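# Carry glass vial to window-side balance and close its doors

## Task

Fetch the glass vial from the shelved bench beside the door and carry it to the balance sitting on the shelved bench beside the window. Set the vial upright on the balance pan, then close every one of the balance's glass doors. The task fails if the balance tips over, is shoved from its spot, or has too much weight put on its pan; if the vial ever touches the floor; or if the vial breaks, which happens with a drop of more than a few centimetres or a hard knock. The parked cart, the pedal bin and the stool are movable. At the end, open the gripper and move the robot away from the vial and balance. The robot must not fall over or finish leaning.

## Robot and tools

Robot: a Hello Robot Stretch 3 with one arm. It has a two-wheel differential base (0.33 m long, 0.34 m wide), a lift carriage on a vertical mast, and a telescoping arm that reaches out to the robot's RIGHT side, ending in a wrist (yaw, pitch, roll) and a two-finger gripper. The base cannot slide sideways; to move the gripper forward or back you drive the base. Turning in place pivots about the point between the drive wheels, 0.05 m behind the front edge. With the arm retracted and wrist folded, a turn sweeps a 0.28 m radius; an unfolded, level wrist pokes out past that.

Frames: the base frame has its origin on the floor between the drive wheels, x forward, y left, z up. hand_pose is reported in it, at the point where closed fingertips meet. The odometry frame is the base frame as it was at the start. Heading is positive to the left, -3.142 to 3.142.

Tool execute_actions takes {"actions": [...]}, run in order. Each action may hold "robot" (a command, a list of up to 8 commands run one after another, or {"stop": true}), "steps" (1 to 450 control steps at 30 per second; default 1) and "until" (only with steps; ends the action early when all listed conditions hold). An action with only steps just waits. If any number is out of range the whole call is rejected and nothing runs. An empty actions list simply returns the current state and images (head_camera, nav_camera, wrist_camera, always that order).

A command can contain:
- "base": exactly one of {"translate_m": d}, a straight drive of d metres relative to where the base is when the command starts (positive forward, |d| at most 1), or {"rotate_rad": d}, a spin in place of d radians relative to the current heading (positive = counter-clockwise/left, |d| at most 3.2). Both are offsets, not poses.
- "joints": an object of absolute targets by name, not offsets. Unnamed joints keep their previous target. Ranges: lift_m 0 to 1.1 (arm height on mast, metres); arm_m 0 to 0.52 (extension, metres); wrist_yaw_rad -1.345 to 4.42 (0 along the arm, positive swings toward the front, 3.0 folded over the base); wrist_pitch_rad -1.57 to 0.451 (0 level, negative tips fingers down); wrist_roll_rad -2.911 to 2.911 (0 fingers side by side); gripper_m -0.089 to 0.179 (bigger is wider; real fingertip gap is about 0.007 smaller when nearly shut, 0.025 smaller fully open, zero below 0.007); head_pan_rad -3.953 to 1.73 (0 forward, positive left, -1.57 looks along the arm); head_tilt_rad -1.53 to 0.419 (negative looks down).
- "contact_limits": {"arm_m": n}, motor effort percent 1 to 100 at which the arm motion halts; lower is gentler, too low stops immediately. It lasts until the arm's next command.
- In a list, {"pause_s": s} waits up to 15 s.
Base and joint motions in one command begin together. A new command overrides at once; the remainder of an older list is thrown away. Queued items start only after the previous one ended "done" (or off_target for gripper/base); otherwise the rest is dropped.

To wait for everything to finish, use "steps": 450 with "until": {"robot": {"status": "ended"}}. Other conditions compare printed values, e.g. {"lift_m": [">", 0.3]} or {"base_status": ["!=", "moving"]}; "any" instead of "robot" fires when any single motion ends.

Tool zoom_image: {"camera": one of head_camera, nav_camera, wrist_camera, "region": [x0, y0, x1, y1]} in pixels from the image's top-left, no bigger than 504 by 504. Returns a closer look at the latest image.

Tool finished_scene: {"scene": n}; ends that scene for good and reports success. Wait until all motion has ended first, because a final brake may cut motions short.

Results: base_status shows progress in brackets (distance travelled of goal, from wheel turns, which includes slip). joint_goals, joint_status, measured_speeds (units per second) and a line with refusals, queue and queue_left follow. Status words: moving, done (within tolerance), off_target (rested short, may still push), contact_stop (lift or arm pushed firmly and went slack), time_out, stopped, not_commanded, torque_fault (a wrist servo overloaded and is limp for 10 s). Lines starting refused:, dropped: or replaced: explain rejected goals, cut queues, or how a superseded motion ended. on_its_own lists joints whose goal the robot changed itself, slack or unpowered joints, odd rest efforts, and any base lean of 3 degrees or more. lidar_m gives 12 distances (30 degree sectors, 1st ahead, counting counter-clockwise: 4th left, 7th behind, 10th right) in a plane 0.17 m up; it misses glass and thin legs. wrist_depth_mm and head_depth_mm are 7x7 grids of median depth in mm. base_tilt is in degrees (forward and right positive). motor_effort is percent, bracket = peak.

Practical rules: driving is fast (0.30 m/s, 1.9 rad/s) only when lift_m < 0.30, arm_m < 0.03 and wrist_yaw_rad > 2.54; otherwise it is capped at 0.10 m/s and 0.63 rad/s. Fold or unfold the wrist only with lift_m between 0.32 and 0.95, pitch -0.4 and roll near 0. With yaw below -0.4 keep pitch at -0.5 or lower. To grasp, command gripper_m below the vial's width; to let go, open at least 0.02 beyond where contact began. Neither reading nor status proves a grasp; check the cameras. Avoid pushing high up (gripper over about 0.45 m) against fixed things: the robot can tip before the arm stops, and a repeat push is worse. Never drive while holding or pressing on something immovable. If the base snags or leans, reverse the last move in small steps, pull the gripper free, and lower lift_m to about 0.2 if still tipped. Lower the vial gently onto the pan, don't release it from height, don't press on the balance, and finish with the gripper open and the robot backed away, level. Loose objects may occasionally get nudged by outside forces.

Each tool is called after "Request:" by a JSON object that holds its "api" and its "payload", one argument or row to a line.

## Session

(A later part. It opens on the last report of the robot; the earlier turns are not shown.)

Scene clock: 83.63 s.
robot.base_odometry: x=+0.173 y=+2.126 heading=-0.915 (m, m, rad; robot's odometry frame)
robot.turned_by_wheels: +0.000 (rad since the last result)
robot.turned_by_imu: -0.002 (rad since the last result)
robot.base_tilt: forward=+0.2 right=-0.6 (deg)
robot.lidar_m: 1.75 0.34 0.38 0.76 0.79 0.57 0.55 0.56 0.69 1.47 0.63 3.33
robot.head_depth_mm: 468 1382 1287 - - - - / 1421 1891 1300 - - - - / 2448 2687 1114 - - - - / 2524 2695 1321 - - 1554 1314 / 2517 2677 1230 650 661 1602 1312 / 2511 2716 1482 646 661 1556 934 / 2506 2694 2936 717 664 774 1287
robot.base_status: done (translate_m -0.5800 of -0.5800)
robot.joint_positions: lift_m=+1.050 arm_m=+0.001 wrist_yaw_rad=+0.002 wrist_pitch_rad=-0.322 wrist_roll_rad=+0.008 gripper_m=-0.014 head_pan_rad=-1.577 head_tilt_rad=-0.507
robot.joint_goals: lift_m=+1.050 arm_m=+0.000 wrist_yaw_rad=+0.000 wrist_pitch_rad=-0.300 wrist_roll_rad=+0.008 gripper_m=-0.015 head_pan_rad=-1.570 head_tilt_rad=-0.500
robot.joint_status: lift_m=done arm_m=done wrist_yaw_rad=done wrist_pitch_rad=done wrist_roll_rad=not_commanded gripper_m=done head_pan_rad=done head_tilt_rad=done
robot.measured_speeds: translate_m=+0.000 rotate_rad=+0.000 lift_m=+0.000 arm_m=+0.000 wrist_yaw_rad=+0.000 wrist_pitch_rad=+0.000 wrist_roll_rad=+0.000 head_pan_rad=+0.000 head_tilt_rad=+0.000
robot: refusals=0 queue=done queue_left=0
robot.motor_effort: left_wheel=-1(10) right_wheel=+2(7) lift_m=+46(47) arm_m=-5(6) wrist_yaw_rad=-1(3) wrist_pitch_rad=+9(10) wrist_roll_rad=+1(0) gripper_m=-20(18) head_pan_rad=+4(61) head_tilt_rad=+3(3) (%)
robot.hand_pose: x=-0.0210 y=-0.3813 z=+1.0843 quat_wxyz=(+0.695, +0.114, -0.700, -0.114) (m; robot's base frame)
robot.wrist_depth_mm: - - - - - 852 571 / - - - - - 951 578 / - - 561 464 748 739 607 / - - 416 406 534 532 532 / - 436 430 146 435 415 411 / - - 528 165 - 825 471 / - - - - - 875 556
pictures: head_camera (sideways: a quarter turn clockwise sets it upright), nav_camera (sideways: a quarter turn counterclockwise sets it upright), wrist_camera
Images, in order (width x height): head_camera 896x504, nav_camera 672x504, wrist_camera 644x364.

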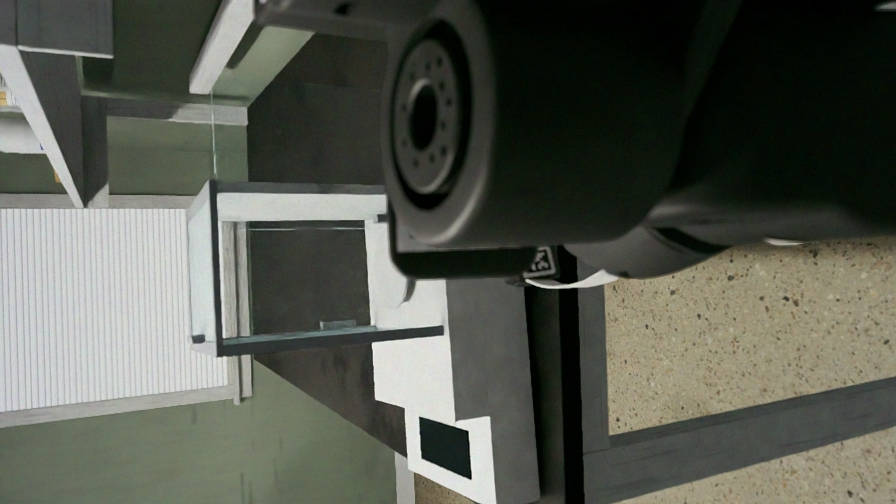

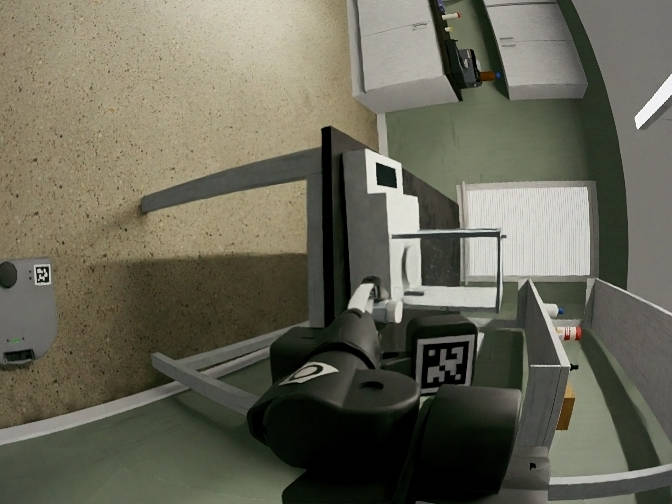

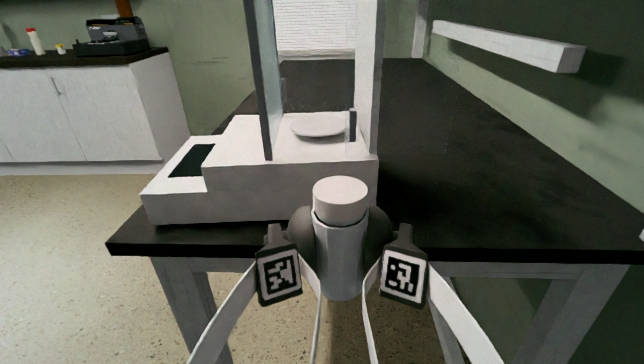

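Request:
{"api": "execute_actions", "payload": {
  "actions": [
    {"robot":{"base":{"translate_m":0.031},"joints":{"arm_m":0.19}},"steps":450,"until":{"robot":{"status":"ended"}}}
  ]
}}

Scene clock: 88.27 s.
robot.base_odometry: x=+0.192 y=+2.102 heading=-0.915 (m, m, rad; robot's odometry frame)
robot.turned_by_wheels: +0.000 (rad since the last result)
robot.turned_by_imu: +0.000 (rad since the last result)
robot.base_tilt: forward=+0.4 right=-0.7 (deg)
robot.lidar_m: 1.72 0.32 0.33 0.76 0.79 0.60 0.58 0.60 0.71 1.58 0.62 3.34
robot.head_depth_mm: 1003 1533 1239 738 682 1483 1241 / 1450 1859 - 740 680 1576 1302 / 2480 2660 - - 681 1570 1305 / 2512 2667 1225 647 667 1585 1311 / 2515 2702 1238 648 659 1589 1316 / 2502 2738 2838 673 663 806 891 / 2525 2683 2955 2685 667 1516 1319
robot.base_status: done (translate_m +0.0310 of +0.0310)
robot.joint_positions: lift_m=+1.050 arm_m=+0.190 wrist_yaw_rad=+0.001 wrist_pitch_rad=-0.322 wrist_roll_rad=+0.008 gripper_m=-0.014 head_pan_rad=-1.577 head_tilt_rad=-0.507
robot.joint_goals: lift_m=+1.050 arm_m=+0.190 wrist_yaw_rad=+0.000 wrist_pitch_rad=-0.300 wrist_roll_rad=+0.008 gripper_m=-0.015 head_pan_rad=-1.570 head_tilt_rad=-0.500
robot.joint_status: lift_m=done arm_m=done wrist_yaw_rad=done wrist_pitch_rad=done wrist_roll_rad=not_commanded gripper_m=done head_pan_rad=done head_tilt_rad=done
robot.measured_speeds: translate_m=+0.000 rotate_rad=+0.000 lift_m=+0.000 arm_m=+0.000 wrist_yaw_rad=+0.000 wrist_pitch_rad=+0.000 wrist_roll_rad=+0.000 head_pan_rad=+0.000 head_tilt_rad=+0.000
robot: refusals=0 queue=done queue_left=0
robot.motor_effort: left_wheel=-1(4) right_wheel=+2(7) lift_m=+46(46) arm_m=+3(4) wrist_yaw_rad=+0(1) wrist_pitch_rad=+9(9) wrist_roll_rad=+1(1) gripper_m=-18(18) head_pan_rad=+3(3) head_tilt_rad=+2(3) (%)
robot.hand_pose: x=-0.0212 y=-0.5701 z=+1.0843 quat_wxyz=(+0.695, +0.114, -0.700, -0.114) (m; robot's base frame)
robot.wrist_depth_mm: - - - - 257 792 606 / - - - - 262 897 570 / - - 776 760 268 733 642 / - - 358 325 271 527 524 / - 341 276 146 270 410 408 / - 259 244 166 255 342 337 / 291 266 269 274 276 287 285
pictures: head_camera (sideways: a quarter turn clockwise sets it upright), nav_camera (sideways: a quarter turn counterclockwise sets it upright), wrist_camera
Images, in order (width x height): head_camera 896x504, nav_camera 672x504, wrist_camera 644x364.

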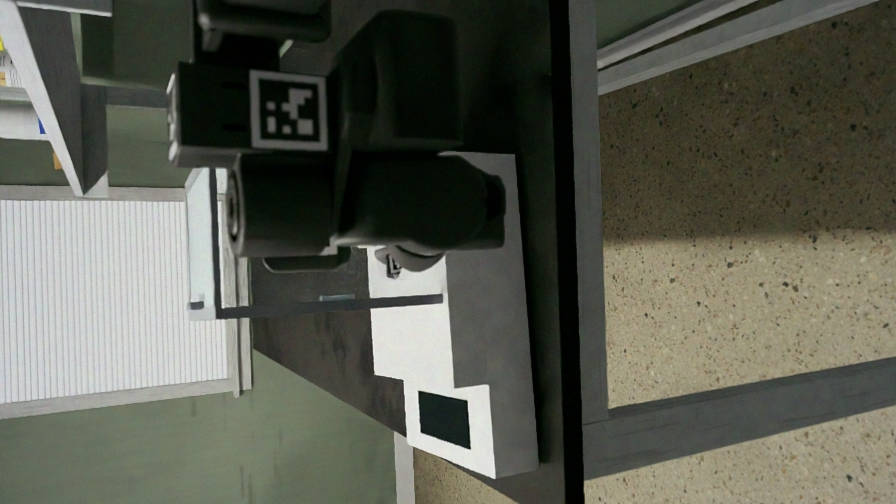

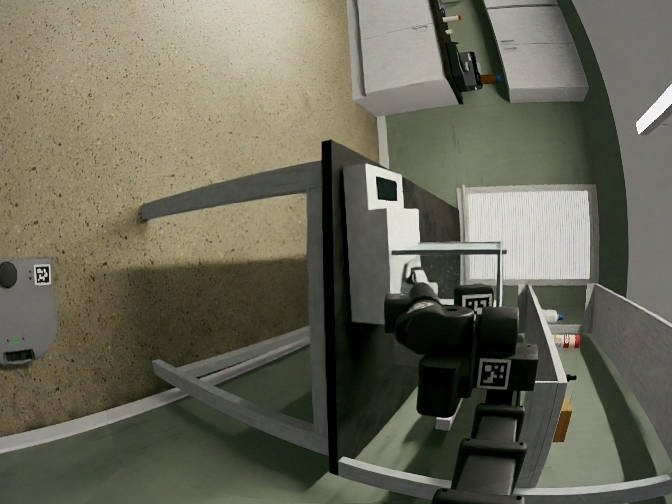

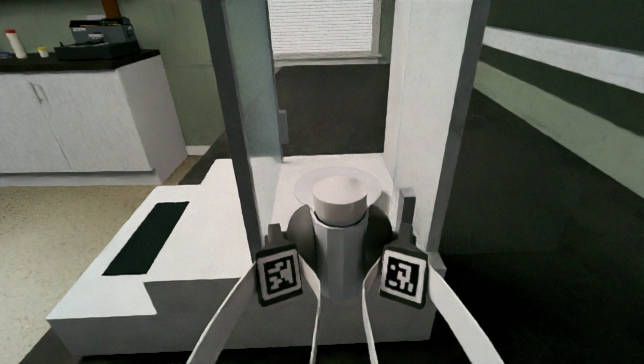

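Request:
{"api": "execute_actions", "payload": {
  "actions": [
    {"robot":{"base":{"translate_m":0.006},"joints":{"arm_m":0.275},"contact_limits":{"arm_m":12}},"steps":450,"until":{"robot":{"status":"ended"}}}
  ]
}}

Scene clock: 92.60 s.
robot.base_odometry: x=+0.195 y=+2.097 heading=-0.915 (m, m, rad; robot's odometry frame)
robot.turned_by_wheels: +0.000 (rad since the last result)
robot.turned_by_imu: +0.000 (rad since the last result)
robot.base_tilt: forward=+0.4 right=-0.7 (deg)
robot.lidar_m: 1.72 0.31 0.32 0.76 0.79 0.61 0.58 0.60 0.71 1.61 0.62 3.32
robot.head_depth_mm: 1027 1545 1148 815 681 1487 1261 / 1697 1928 - 820 680 1579 1307 / 2469 2676 - 650 681 1580 1300 / 2530 2683 1325 647 668 1589 1304 / 2515 2693 1336 641 658 1601 1316 / 2504 2709 2907 673 662 804 906 / 2516 2704 2948 2698 685 1559 1325
robot.base_status: done (translate_m +0.0060 of +0.0060)
robot.joint_positions: lift_m=+1.050 arm_m=+0.275 wrist_yaw_rad=+0.001 wrist_pitch_rad=-0.322 wrist_roll_rad=+0.008 gripper_m=-0.014 head_pan_rad=-1.577 head_tilt_rad=-0.507
robot.joint_goals: lift_m=+1.050 arm_m=+0.275 wrist_yaw_rad=+0.000 wrist_pitch_rad=-0.300 wrist_roll_rad=+0.008 gripper_m=-0.015 head_pan_rad=-1.570 head_tilt_rad=-0.500
robot.joint_status: lift_m=done arm_m=done wrist_yaw_rad=done wrist_pitch_rad=done wrist_roll_rad=not_commanded gripper_m=done head_pan_rad=done head_tilt_rad=done
robot.measured_speeds: translate_m=+0.000 rotate_rad=+0.000 lift_m=+0.000 arm_m=+0.000 wrist_yaw_rad=+0.000 wrist_pitch_rad=+0.000 wrist_roll_rad=+0.000 head_pan_rad=+0.000 head_tilt_rad=+0.000
robot: refusals=0 queue=done queue_left=0
robot.motor_effort: left_wheel=-1(3) right_wheel=+3(9) lift_m=+46(46) arm_m=+3(4) wrist_yaw_rad=+0(0) wrist_pitch_rad=+9(9) wrist_roll_rad=+0(0) gripper_m=-19(18) head_pan_rad=+5(4) head_tilt_rad=+3(3) (%)
robot.contact_limits: arm_m 12 (drawing in: default 33, maximum 53; extending or still: default 42, maximum 70)
robot.hand_pose: x=-0.0212 y=-0.6551 z=+1.0843 quat_wxyz=(+0.695, +0.114, -0.700, -0.114) (m; robot's base frame)
robot.wrist_depth_mm: - 87 - - - 133 95 / - 94 - - 260 135 106 / - - 931 766 264 137 589 / - - 523 336 271 138 512 / - 339 265 146 217 150 406 / - 245 138 165 207 165 335 / 241 193 191 189 182 280 285
pictures: head_camera (sideways: a quarter turn clockwise sets it upright), nav_camera (sideways: a quarter turn counterclockwise sets it upright), wrist_camera
Images, in order (width x height): head_camera 896x504, nav_camera 672x504, wrist_camera 644x364.

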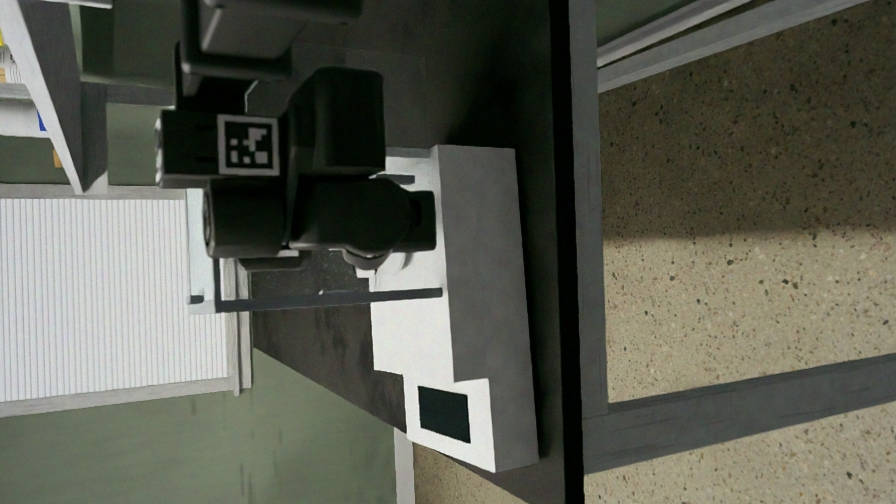

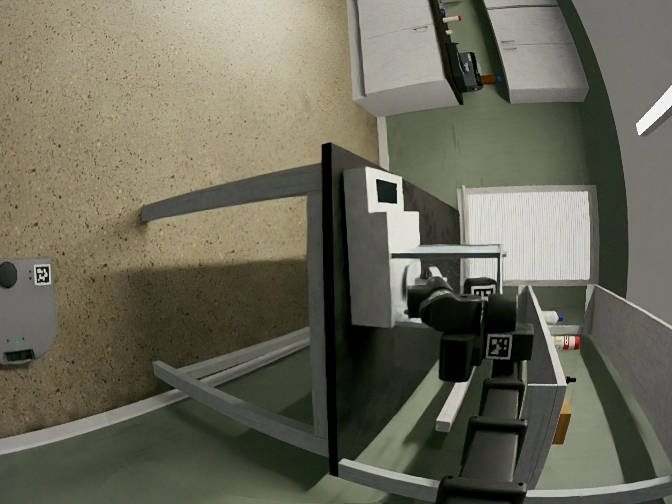

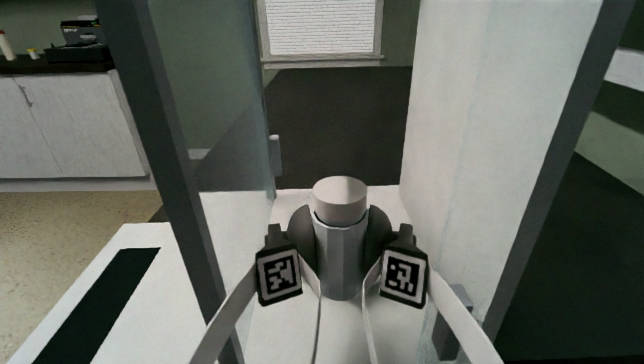

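Request:
{"api": "execute_actions", "payload": {
  "actions": [
    {"robot":{"joints":{"arm_m":0.32,"lift_m":1.036},"contact_limits":{"arm_m":12}},"steps":450,"until":{"robot":{"status":"ended"}}}
  ]
}}

Scene clock: 95.07 s.
robot.base_odometry: x=+0.195 y=+2.097 heading=-0.915 (m, m, rad; robot's odometry frame)
robot.turned_by_wheels: +0.000 (rad since the last result)
robot.turned_by_imu: +0.000 (rad since the last result)
robot.base_tilt: forward=+0.3 right=-0.6 (deg)
robot.lidar_m: 1.71 0.31 0.32 0.76 0.79 0.61 0.58 0.60 0.71 1.61 0.62 3.33
robot.head_depth_mm: 1032 1547 - 810 682 1484 1265 / 1696 2168 1291 820 681 1579 1303 / 2489 2667 - 650 681 1586 1308 / 2540 2701 1270 650 669 1590 1314 / 2518 2686 1333 642 658 1592 1314 / 2509 2710 2883 672 661 806 906 / 2486 2692 2961 2680 685 1556 1323
robot.base_status: done (translate_m +0.0060 of +0.0060)
robot.joint_positions: lift_m=+1.036 arm_m=+0.320 wrist_yaw_rad=+0.001 wrist_pitch_rad=-0.322 wrist_roll_rad=+0.008 gripper_m=-0.014 head_pan_rad=-1.577 head_tilt_rad=-0.507
robot.joint_goals: lift_m=+1.036 arm_m=+0.320 wrist_yaw_rad=+0.000 wrist_pitch_rad=-0.300 wrist_roll_rad=+0.008 gripper_m=-0.015 head_pan_rad=-1.570 head_tilt_rad=-0.500
robot.joint_status: lift_m=done arm_m=done wrist_yaw_rad=done wrist_pitch_rad=done wrist_roll_rad=not_commanded gripper_m=done head_pan_rad=done head_tilt_rad=done
robot.measured_speeds: translate_m=+0.000 rotate_rad=+0.000 lift_m=+0.000 arm_m=+0.000 wrist_yaw_rad=+0.000 wrist_pitch_rad=+0.000 wrist_roll_rad=+0.000 head_pan_rad=+0.000 head_tilt_rad=+0.000
robot: refusals=0 queue=done queue_left=0
robot.motor_effort: left_wheel=-1(1) right_wheel=+3(3) lift_m=+27(45) arm_m=+3(2) wrist_yaw_rad=-1(1) wrist_pitch_rad=+9(9) wrist_roll_rad=+0(0) gripper_m=-18(18) head_pan_rad=+4(4) head_tilt_rad=+2(3) (%)
robot.contact_limits: arm_m 12 (drawing in: default 33, maximum 53; extending or still: default 42, maximum 70)
robot.hand_pose: x=-0.0212 y=-0.7001 z=+1.0710 quat_wxyz=(+0.695, +0.114, -0.700, -0.114) (m; robot's base frame)
robot.wrist_depth_mm: - - - - - 127 86 / - - - - 936 129 87 / - - 810 725 615 130 88 / - - 499 491 260 132 88 / - 306 257 146 207 133 89 / - 203 209 165 188 135 90 / 219 81 176 169 168 127 101
pictures: head_camera (sideways: a quarter turn clockwise sets it upright), nav_camera (sideways: a quarter turn counterclockwise sets it upright), wrist_camera
Images, in order (width x height): head_camera 896x504, nav_camera 672x504, wrist_camera 644x364.

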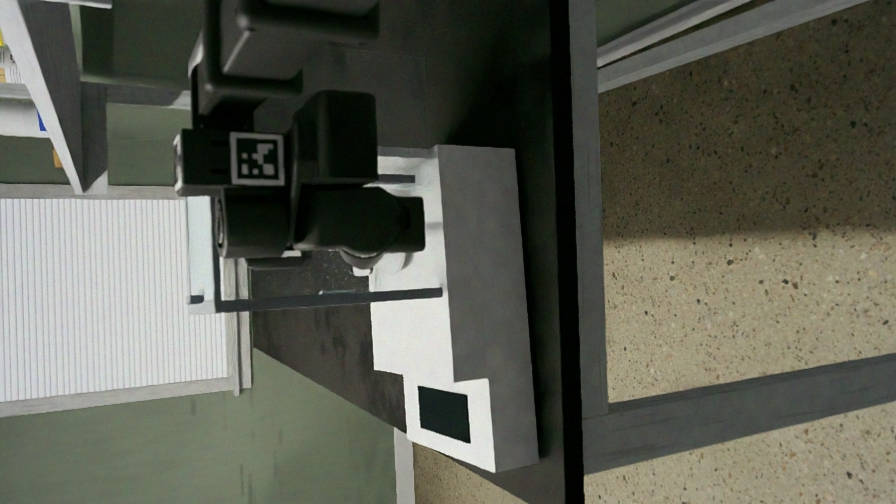

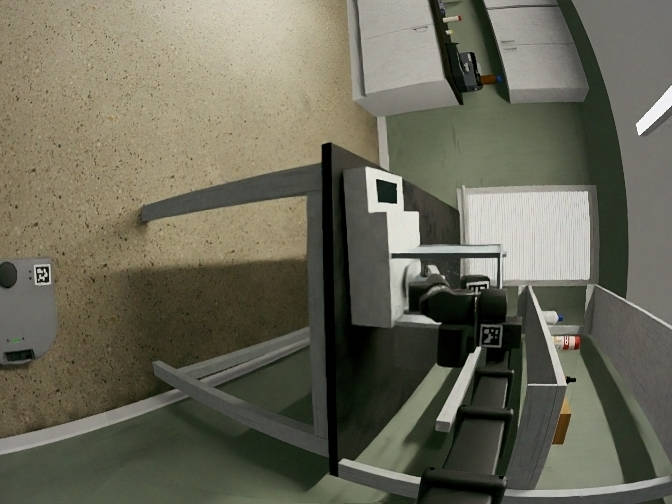

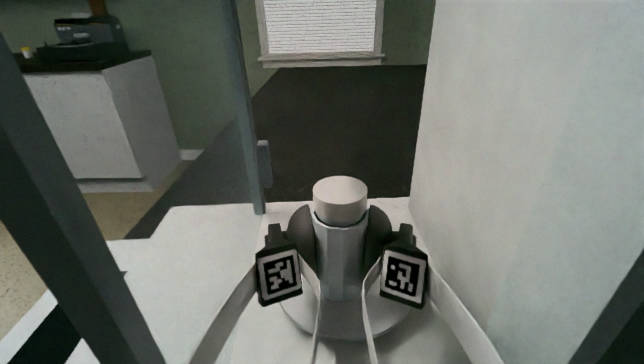

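Request:
{"api": "execute_actions", "payload": {
  "actions": [
    {"robot":[{"joints":{"arm_m":0.328,"lift_m":1.026},"contact_limits":{"arm_m":12}},{"joints":{"gripper_m":0.05}}],"steps":450,"until":{"robot":{"status":"ended"}}},
    {"steps":8}
  ]
}}

Scene clock: 99.30 s.
robot.base_odometry: x=+0.195 y=+2.097 heading=-0.915 (m, m, rad; robot's odometry frame)
robot.turned_by_wheels: +0.000 (rad since the last result)
robot.turned_by_imu: +0.000 (rad since the last result)
robot.base_tilt: forward=+0.3 right=-0.6 (deg)
robot.lidar_m: 1.71 0.31 0.32 0.76 0.79 0.61 0.58 0.60 0.71 1.61 0.61 3.33
robot.head_depth_mm: 1031 1515 - 812 681 1487 1261 / 1690 2037 1198 819 681 1581 1302 / 2472 2722 - 649 679 1584 1309 / 2544 2679 1326 648 668 1596 1305 / 2509 2675 1340 643 660 1602 1318 / 2494 2744 2868 672 663 805 907 / 2506 2703 2934 2662 685 1563 1316
robot.base_status: done (translate_m +0.0060 of +0.0060)
robot.joint_positions: lift_m=+1.026 arm_m=+0.328 wrist_yaw_rad=+0.001 wrist_pitch_rad=-0.322 wrist_roll_rad=+0.008 gripper_m=+0.050 head_pan_rad=-1.577 head_tilt_rad=-0.507
robot.joint_goals: lift_m=+1.026 arm_m=+0.328 wrist_yaw_rad=+0.000 wrist_pitch_rad=-0.300 wrist_roll_rad=+0.008 gripper_m=+0.050 head_pan_rad=-1.570 head_tilt_rad=-0.500
robot.joint_status: lift_m=done arm_m=done wrist_yaw_rad=done wrist_pitch_rad=done wrist_roll_rad=not_commanded gripper_m=done head_pan_rad=done head_tilt_rad=done
robot.measured_speeds: translate_m=+0.000 rotate_rad=+0.000 lift_m=+0.000 arm_m=+0.000 wrist_yaw_rad=+0.000 wrist_pitch_rad=+0.000 wrist_roll_rad=+0.000 head_pan_rad=+0.000 head_tilt_rad=+0.000
robot: refusals=0 queue=done queue_left=0
robot.motor_effort: left_wheel=+0(1) right_wheel=+1(2) lift_m=+27(26) arm_m=+3(3) wrist_yaw_rad=-1(1) wrist_pitch_rad=+9(9) wrist_roll_rad=+1(1) gripper_m=+1(98) head_pan_rad=+5(5) head_tilt_rad=+3(3) (%)
robot.contact_limits: arm_m 12 (drawing in: default 33, maximum 53; extending or still: default 42, maximum 70)
robot.hand_pose: x=-0.0212 y=-0.7081 z=+1.0611 quat_wxyz=(+0.695, +0.114, -0.700, -0.114) (m; robot's base frame)
robot.wrist_depth_mm: - - - - - 127 86 / - - - - - 128 87 / - - 772 709 589 130 87 / - - 481 497 272 131 88 / - 277 247 147 206 133 89 / - 199 196 164 169 134 89 / - 162 165 158 158 126 90
pictures: head_camera (sideways: a quarter turn clockwise sets it upright), nav_camera (sideways: a quarter turn counterclockwise sets it upright), wrist_camera
Images, in order (width x height): head_camera 896x504, nav_camera 672x504, wrist_camera 644x364.

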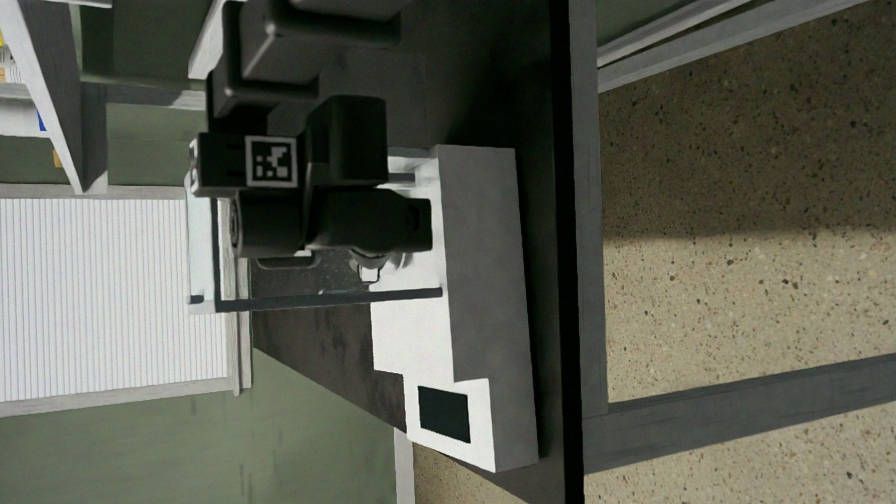

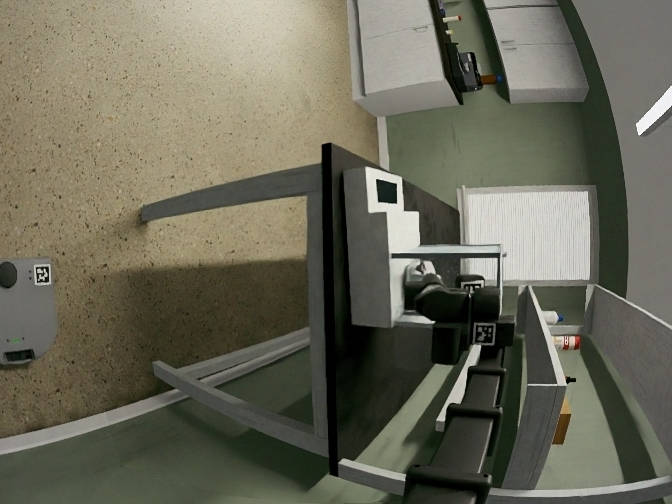

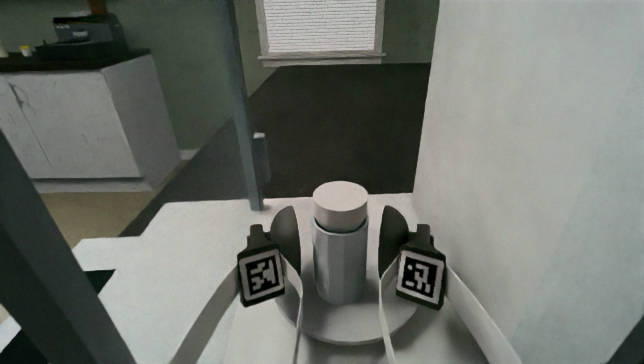

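Request:
{"api": "execute_actions", "payload": {
  "actions": [
    {"robot":[{"joints":{"arm_m":0.19}},{"base":{"translate_m":-0.052},"joints":{"lift_m":1.02,"gripper_m":0.04}},{"joints":{"arm_m":0.235},"contact_limits":{"arm_m":9}}],"steps":450,"until":{"robot":{"status":"ended"}}}
  ]
}}

Scene clock: 105.77 s.
robot.base_odometry: x=+0.163 y=+2.138 heading=-0.915 (m, m, rad; robot's odometry frame)
robot.turned_by_wheels: +0.000 (rad since the last result)
robot.turned_by_imu: +0.148 (rad since the last result)
robot.base_tilt: forward=+0.2 right=-0.3 (deg)
robot.lidar_m: 0.68 0.38 0.50 0.77 0.65 0.51 0.51 0.55 0.66 0.65 0.63 3.70
robot.head_depth_mm: 1672 2384 - 763 643 1467 1299 / 2429 2630 - 702 652 1566 1298 / 2509 2643 - - 649 1577 1305 / 2509 2672 1369 630 656 1590 1306 / 2553 2754 1317 648 680 1587 1310 / 2576 2810 3081 702 693 807 976 / 2597 2826 3048 2824 727 1603 1321
robot.base_status: done (translate_m -0.0520 of -0.0520)
robot.joint_positions: lift_m=+1.020 arm_m=+0.236 wrist_yaw_rad=-0.001 wrist_pitch_rad=-0.283 wrist_roll_rad=-0.002 gripper_m=+0.040 head_pan_rad=-1.577 head_tilt_rad=-0.506
robot.joint_goals: lift_m=+1.020 arm_m=+0.235 wrist_yaw_rad=+0.000 wrist_pitch_rad=-0.300 wrist_roll_rad=-0.002 gripper_m=+0.040 head_pan_rad=-1.570 head_tilt_rad=-0.500
robot.joint_status: lift_m=done arm_m=done wrist_yaw_rad=done wrist_pitch_rad=done wrist_roll_rad=not_commanded gripper_m=done head_pan_rad=done head_tilt_rad=done
robot.measured_speeds: translate_m=+0.000 rotate_rad=+0.000 lift_m=+0.000 arm_m=+0.000 wrist_yaw_rad=+0.000 wrist_pitch_rad=+0.000 wrist_roll_rad=+0.000 head_pan_rad=+0.000 head_tilt_rad=+0.000
robot: refusals=0 queue=done queue_left=0
robot.motor_effort: left_wheel=+0(2) right_wheel=+5(20) lift_m=+30(34) arm_m=-9(24) wrist_yaw_rad=+1(26) wrist_pitch_rad=-7(33) wrist_roll_rad=+7(9) gripper_m=+2(51) head_pan_rad=+4(4) head_tilt_rad=+3(3) (%)
robot.contact_limits: arm_m 9 (drawing in: default 33, maximum 53; extending or still: default 42, maximum 70)
robot.hand_pose: x=-0.0217 y=-0.6199 z=+1.0643 quat_wxyz=(+0.701, +0.100, -0.699, -0.100) (m; robot's base frame)
robot.wrist_depth_mm: - - - - - 172 110 / - - - - - 170 117 / - - 768 752 746 167 617 / - - 320 316 269 166 476 / - 319 234 231 230 163 390 / - 215 197 189 - 177 314 / 216 195 179 173 167 211 265
pictures: head_camera (sideways: a quarter turn clockwise sets it upright), nav_camera (sideways: a quarter turn counterclockwise sets it upright), wrist_camera
Images, in order (width x height): head_camera 896x504, nav_camera 672x504, wrist_camera 644x364.

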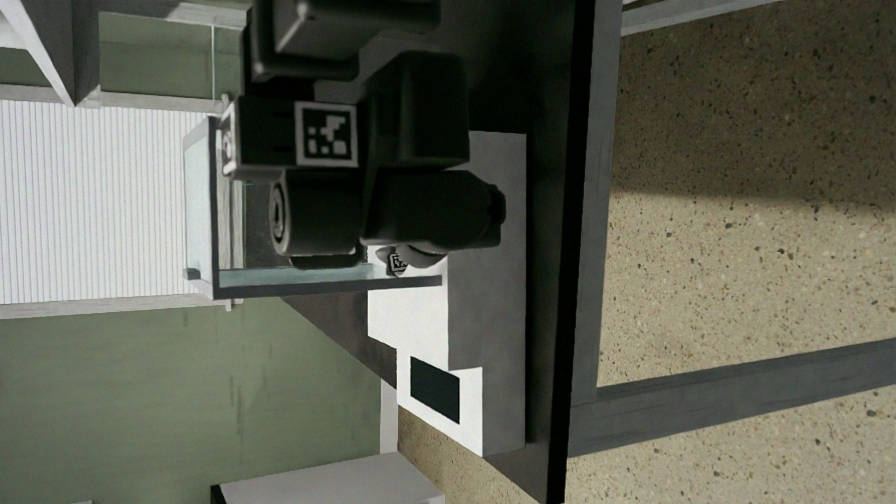

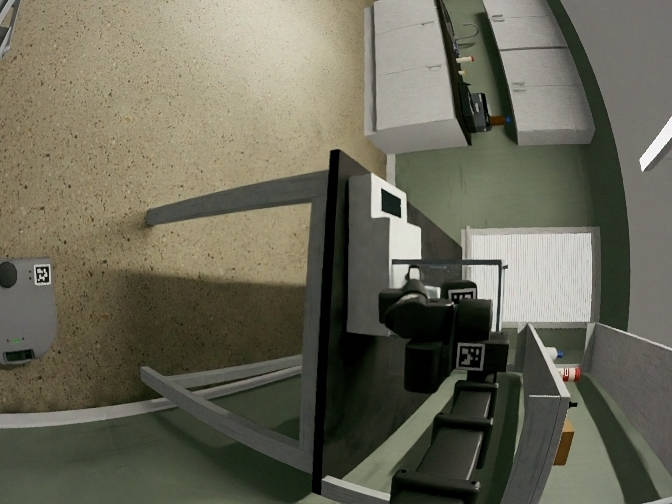

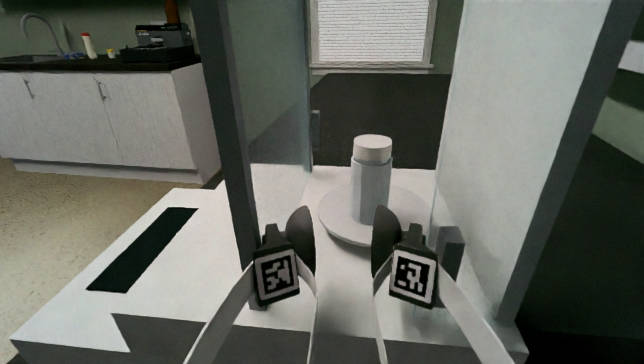

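Request:
{"api": "execute_actions", "payload": {
  "actions": [
    {"robot":{"joints":{"gripper_m":0.005}},"steps":450,"until":{"robot":{"status":"ended"}}}
  ]
}}

Scene clock: 109.23 s.
robot.base_odometry: x=+0.163 y=+2.138 heading=-0.915 (m, m, rad; robot's odometry frame)
robot.turned_by_wheels: +0.000 (rad since the last result)
robot.turned_by_imu: +0.020 (rad since the last result)
robot.base_tilt: forward=+0.1 right=-0.3 (deg)
robot.lidar_m: 0.64 0.38 0.51 0.77 0.63 0.51 0.50 0.55 0.66 0.63 0.63 3.70
robot.head_depth_mm: 1670 2573 - 765 642 1516 1291 / 2455 2619 - 701 650 1571 1293 / 2499 2658 - - 651 1572 1297 / 2529 2688 778 644 657 1593 1308 / 2569 2787 2940 650 684 1592 1282 / 2571 2818 3082 702 700 818 1224 / 2631 2852 2951 2789 1832 1615 1316
robot.base_status: done (translate_m -0.0520 of -0.0520)
robot.joint_positions: lift_m=+1.020 arm_m=+0.236 wrist_yaw_rad=+0.001 wrist_pitch_rad=-0.282 wrist_roll_rad=-0.002 gripper_m=+0.005 head_pan_rad=-1.577 head_tilt_rad=-0.506
robot.joint_goals: lift_m=+1.020 arm_m=+0.235 wrist_yaw_rad=+0.000 wrist_pitch_rad=-0.300 wrist_roll_rad=-0.002 gripper_m=+0.005 head_pan_rad=-1.570 head_tilt_rad=-0.500
robot.joint_status: lift_m=done arm_m=done wrist_yaw_rad=done wrist_pitch_rad=done wrist_roll_rad=not_commanded gripper_m=done head_pan_rad=done head_tilt_rad=done
robot.measured_speeds: translate_m=+0.000 rotate_rad=+0.000 lift_m=+0.000 arm_m=+0.000 wrist_yaw_rad=+0.000 wrist_pitch_rad=+0.000 wrist_roll_rad=+0.000 head_pan_rad=+0.000 head_tilt_rad=+0.000
robot: refusals=0 queue=done queue_left=0
robot.motor_effort: left_wheel=+0(0) right_wheel=+3(5) lift_m=+31(30) arm_m=-10(10) wrist_yaw_rad=+0(0) wrist_pitch_rad=-6(7) wrist_roll_rad=+7(7) gripper_m=-3(96) head_pan_rad=+5(5) head_tilt_rad=+2(2) (%)
robot.contact_limits: arm_m 9 (drawing in: default 33, maximum 53; extending or still: default 42, maximum 70)
robot.hand_pose: x=-0.0213 y=-0.6199 z=+1.0644 quat_wxyz=(+0.701, +0.100, -0.699, -0.100) (m; robot's base frame)
robot.wrist_depth_mm: - - - - - 199 118 / - - - - - 196 117 / - - - 765 755 192 123 / - - 361 320 255 188 138 / - 338 235 - 226 185 372 / - 241 198 182 187 181 313 / 225 203 183 174 168 163 266
pictures: head_camera (sideways: a quarter turn clockwise sets it upright), nav_camera (sideways: a quarter turn counterclockwise sets it upright), wrist_camera
Images, in order (width x height): head_camera 896x504, nav_camera 672x504, wrist_camera 644x364.

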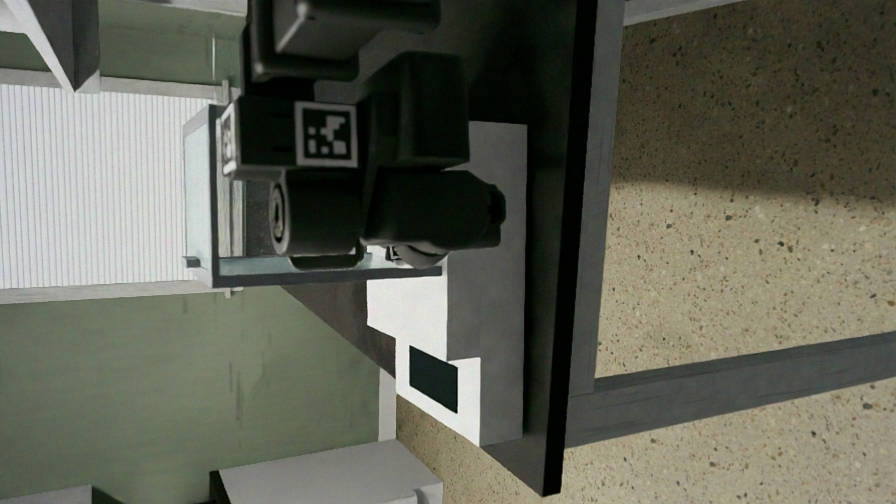

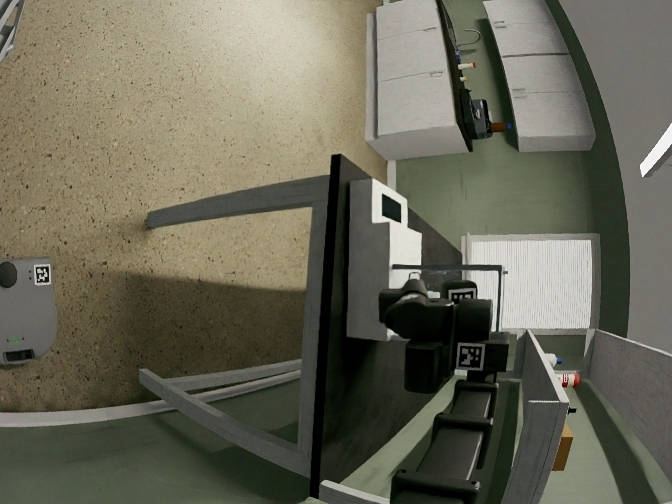

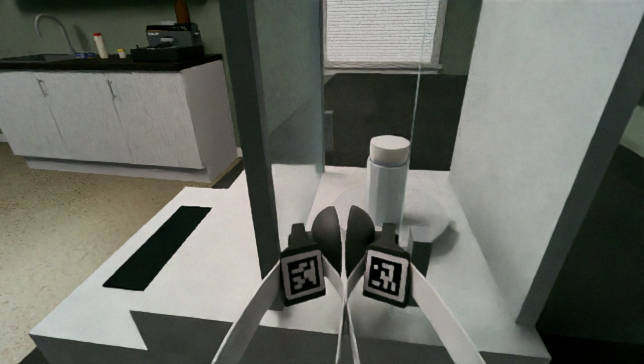

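Request:
{"api": "execute_actions", "payload": {
  "actions": [
    {"robot":{"joints":{"arm_m":0.246},"contact_limits":{"arm_m":12}},"steps":450,"until":{"robot":{"status":"ended"}}},
    {"steps":10}
  ]
}}

Request:
{"api": "zoom_image", "payload": {
  "camera": "wrist_camera",
  "region": [200, 150, 520, 364]
}}

Scene clock: 115.27 s.
robot.base_odometry: x=+0.164 y=+2.138 heading=-0.915 (m, m, rad; robot's odometry frame)
robot.turned_by_wheels: +0.000 (rad since the last result)
robot.turned_by_imu: +0.001 (rad since the last result)
robot.base_tilt: forward=+0.4 right=-0.7 (deg)
robot.lidar_m: 0.64 0.38 0.51 0.77 0.63 0.51 0.51 0.55 0.66 0.63 0.64 3.71
robot.head_depth_mm: 1693 2567 - 772 646 1527 1299 / 2482 2641 - 706 656 1580 1300 / 2486 2637 - 640 656 1579 1307 / 2520 2689 1226 643 663 1594 1308 / 2568 2785 2915 659 691 1599 1279 / 2610 2837 3102 707 706 815 1223 / 2616 2833 2950 2810 1905 1611 1323
robot.base_status: done (translate_m -0.0520 of -0.0520)
robot.joint_positions: lift_m=+1.020 arm_m=+0.246 wrist_yaw_rad=-0.001 wrist_pitch_rad=-0.311 wrist_roll_rad=+0.001 gripper_m=+0.005 head_pan_rad=-1.577 head_tilt_rad=-0.506
robot.joint_goals: lift_m=+1.020 arm_m=+0.246 wrist_yaw_rad=+0.000 wrist_pitch_rad=-0.300 wrist_roll_rad=+0.001 gripper_m=+0.005 head_pan_rad=-1.570 head_tilt_rad=-0.500
robot.joint_status: lift_m=done arm_m=done wrist_yaw_rad=done wrist_pitch_rad=done wrist_roll_rad=not_commanded gripper_m=done head_pan_rad=done head_tilt_rad=done
robot.measured_speeds: translate_m=+0.000 rotate_rad=+0.000 lift_m=+0.000 arm_m=+0.000 wrist_yaw_rad=+0.000 wrist_pitch_rad=+0.000 wrist_roll_rad=+0.000 head_pan_rad=+0.000 head_tilt_rad=+0.000
robot: refusals=0 queue=done queue_left=0
robot.motor_effort: left_wheel=+0(3) right_wheel=+0(4) lift_m=+31(31) arm_m=+3(10) wrist_yaw_rad=+2(1) wrist_pitch_rad=+5(7) wrist_roll_rad=+5(7) gripper_m=+0(3) head_pan_rad=+4(5) head_tilt_rad=+2(2) (%)
robot.contact_limits: arm_m 12 (drawing in: default 33, maximum 53; extending or still: default 42, maximum 70)
robot.hand_pose: x=-0.0217 y=-0.6273 z=+1.0576 quat_wxyz=(+0.698, +0.109, -0.699, -0.110) (m; robot's base frame)
robot.wrist_depth_mm: - - - - - 209 124 / - - - - - 204 122 / - - - 655 692 201 121 / - - 340 302 243 196 135 / - 312 236 - 221 193 344 / - 233 192 177 187 175 298 / 225 206 185 171 165 158 259
pictures: head_camera (sideways: a quarter turn clockwise sets it upright), nav_camera (sideways: a quarter turn counterclockwise sets it upright), wrist_camera
Images, in order (width x height): head_camera 896x504, nav_camera 672x504, wrist_camera 644x364.

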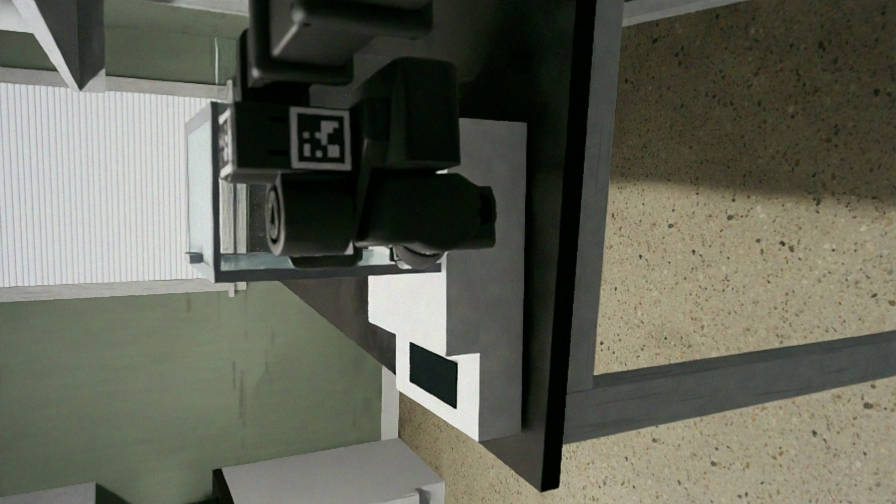

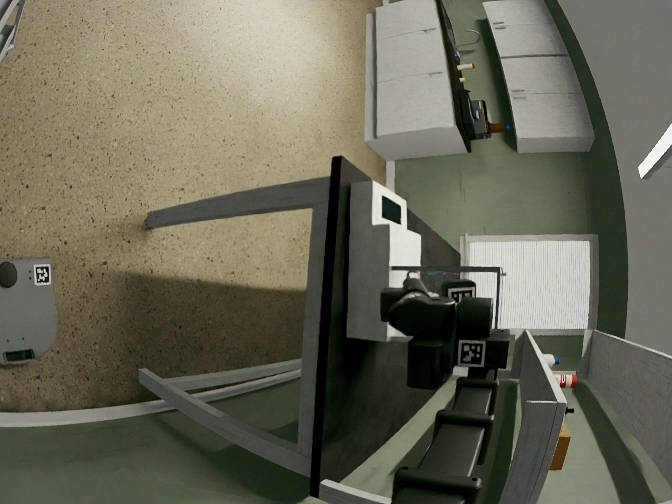

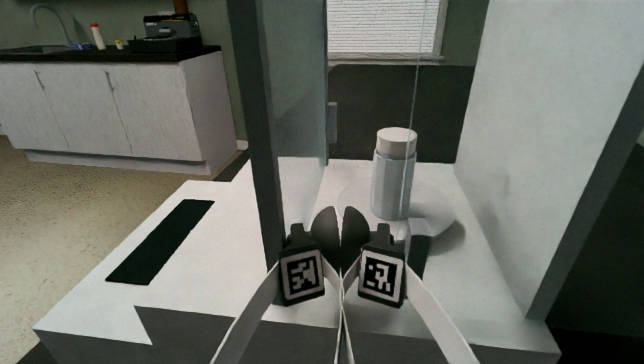

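Region (200, 150, 520, 364) of wrist_camera's 644x364 image, scaled by 1.575; it fills the top 337 rows of this view, and the rest is white.

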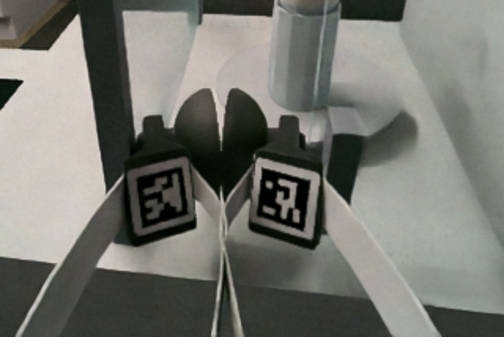

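Request:
{"api": "execute_actions", "payload": {
  "actions": [
    {"robot":[{"base":{"rotate_rad":-0.04}},{"base":{"rotate_rad":0.018}}],"steps":450,"until":{"robot":{"status":"ended"}}}
  ]
}}

Scene clock: 118.57 s.
robot.base_odometry: x=+0.164 y=+2.138 heading=-0.937 (m, m, rad; robot's odometry frame)
robot.turned_by_wheels: -0.022 (rad since the last result)
robot.turned_by_imu: -0.022 (rad since the last result)
robot.base_tilt: forward=+0.4 right=-0.6 (deg)
robot.lidar_m: 0.68 0.38 0.50 0.77 0.64 0.51 0.50 0.55 0.66 0.66 0.63 3.85
robot.head_depth_mm: 1670 2350 - 773 649 1524 1301 / 2436 2662 - 739 659 1585 1297 / 2520 2645 - 641 658 1586 1299 / 2536 2704 1526 637 662 1587 1313 / 2560 2744 1334 656 686 1599 1318 / 2598 2801 3056 707 701 812 961 / 2602 2832 3003 2834 734 1608 1325
robot.base_status: done (rotate_rad +0.0180 of +0.0180)
robot.joint_positions: lift_m=+1.020 arm_m=+0.246 wrist_yaw_rad=+0.002 wrist_pitch_rad=-0.315 wrist_roll_rad=+0.001 gripper_m=+0.005 head_pan_rad=-1.577 head_tilt_rad=-0.506
robot.joint_goals: lift_m=+1.020 arm_m=+0.246 wrist_yaw_rad=+0.000 wrist_pitch_rad=-0.300 wrist_roll_rad=+0.001 gripper_m=+0.005 head_pan_rad=-1.570 head_tilt_rad=-0.500
robot.joint_status: lift_m=done arm_m=done wrist_yaw_rad=done wrist_pitch_rad=done wrist_roll_rad=not_commanded gripper_m=done head_pan_rad=done head_tilt_rad=done
robot.measured_speeds: translate_m=+0.000 rotate_rad=+0.000 lift_m=+0.000 arm_m=+0.000 wrist_yaw_rad=+0.000 wrist_pitch_rad=+0.000 wrist_roll_rad=+0.000 head_pan_rad=+0.000 head_tilt_rad=+0.000
robot: refusals=0 queue=done queue_left=0
robot.motor_effort: left_wheel=+1(7) right_wheel=+0(11) lift_m=+31(32) arm_m=+3(2) wrist_yaw_rad=-2(4) wrist_pitch_rad=+6(6) wrist_roll_rad=+5(5) gripper_m=-1(2) head_pan_rad=+4(6) head_tilt_rad=+2(3) (%)
robot.contact_limits: arm_m 12 (drawing in: default 33, maximum 53; extending or still: default 42, maximum 70)
robot.hand_pose: x=-0.0210 y=-0.6269 z=+1.0566 quat_wxyz=(+0.698, +0.112, -0.698, -0.110) (m; robot's base frame)
robot.wrist_depth_mm: - - - - - 176 106 / - - - - - 173 118 / - - 718 653 634 170 126 / - - 303 284 260 167 447 / - 297 224 - 217 166 374 / - 199 188 176 174 180 304 / 217 201 182 171 167 162 258
pictures: head_camera (sideways: a quarter turn clockwise sets it upright), nav_camera (sideways: a quarter turn counterclockwise sets it upright), wrist_camera
Images, in order (width x height): head_camera 896x504, nav_camera 672x504, wrist_camera 644x364.

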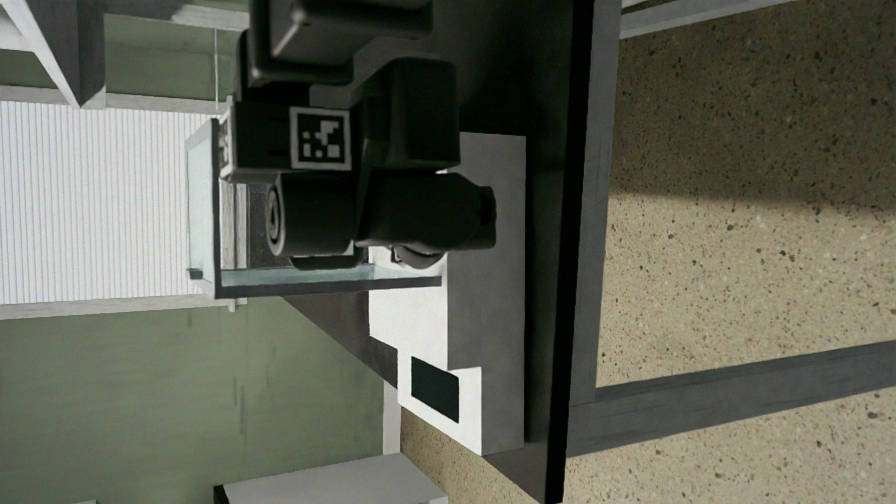

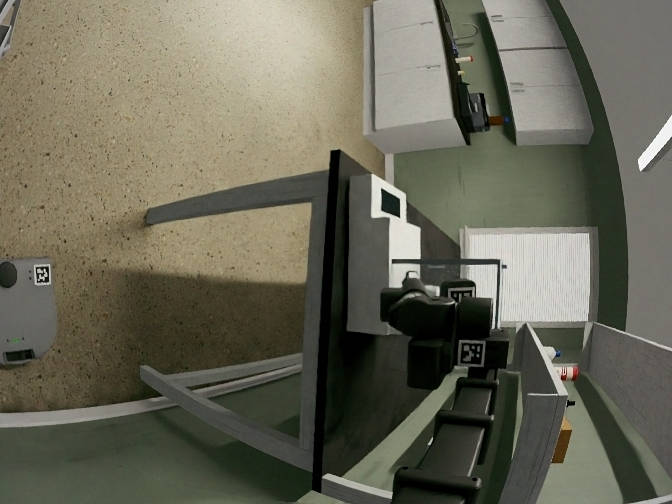

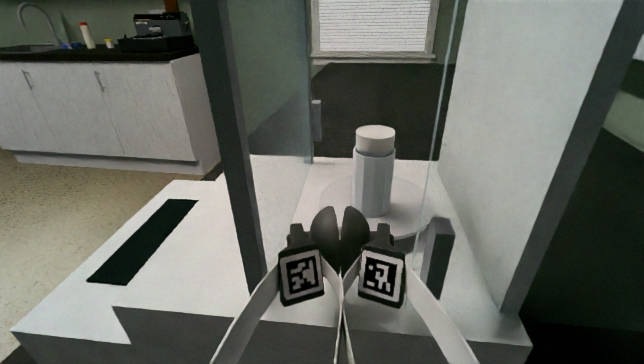

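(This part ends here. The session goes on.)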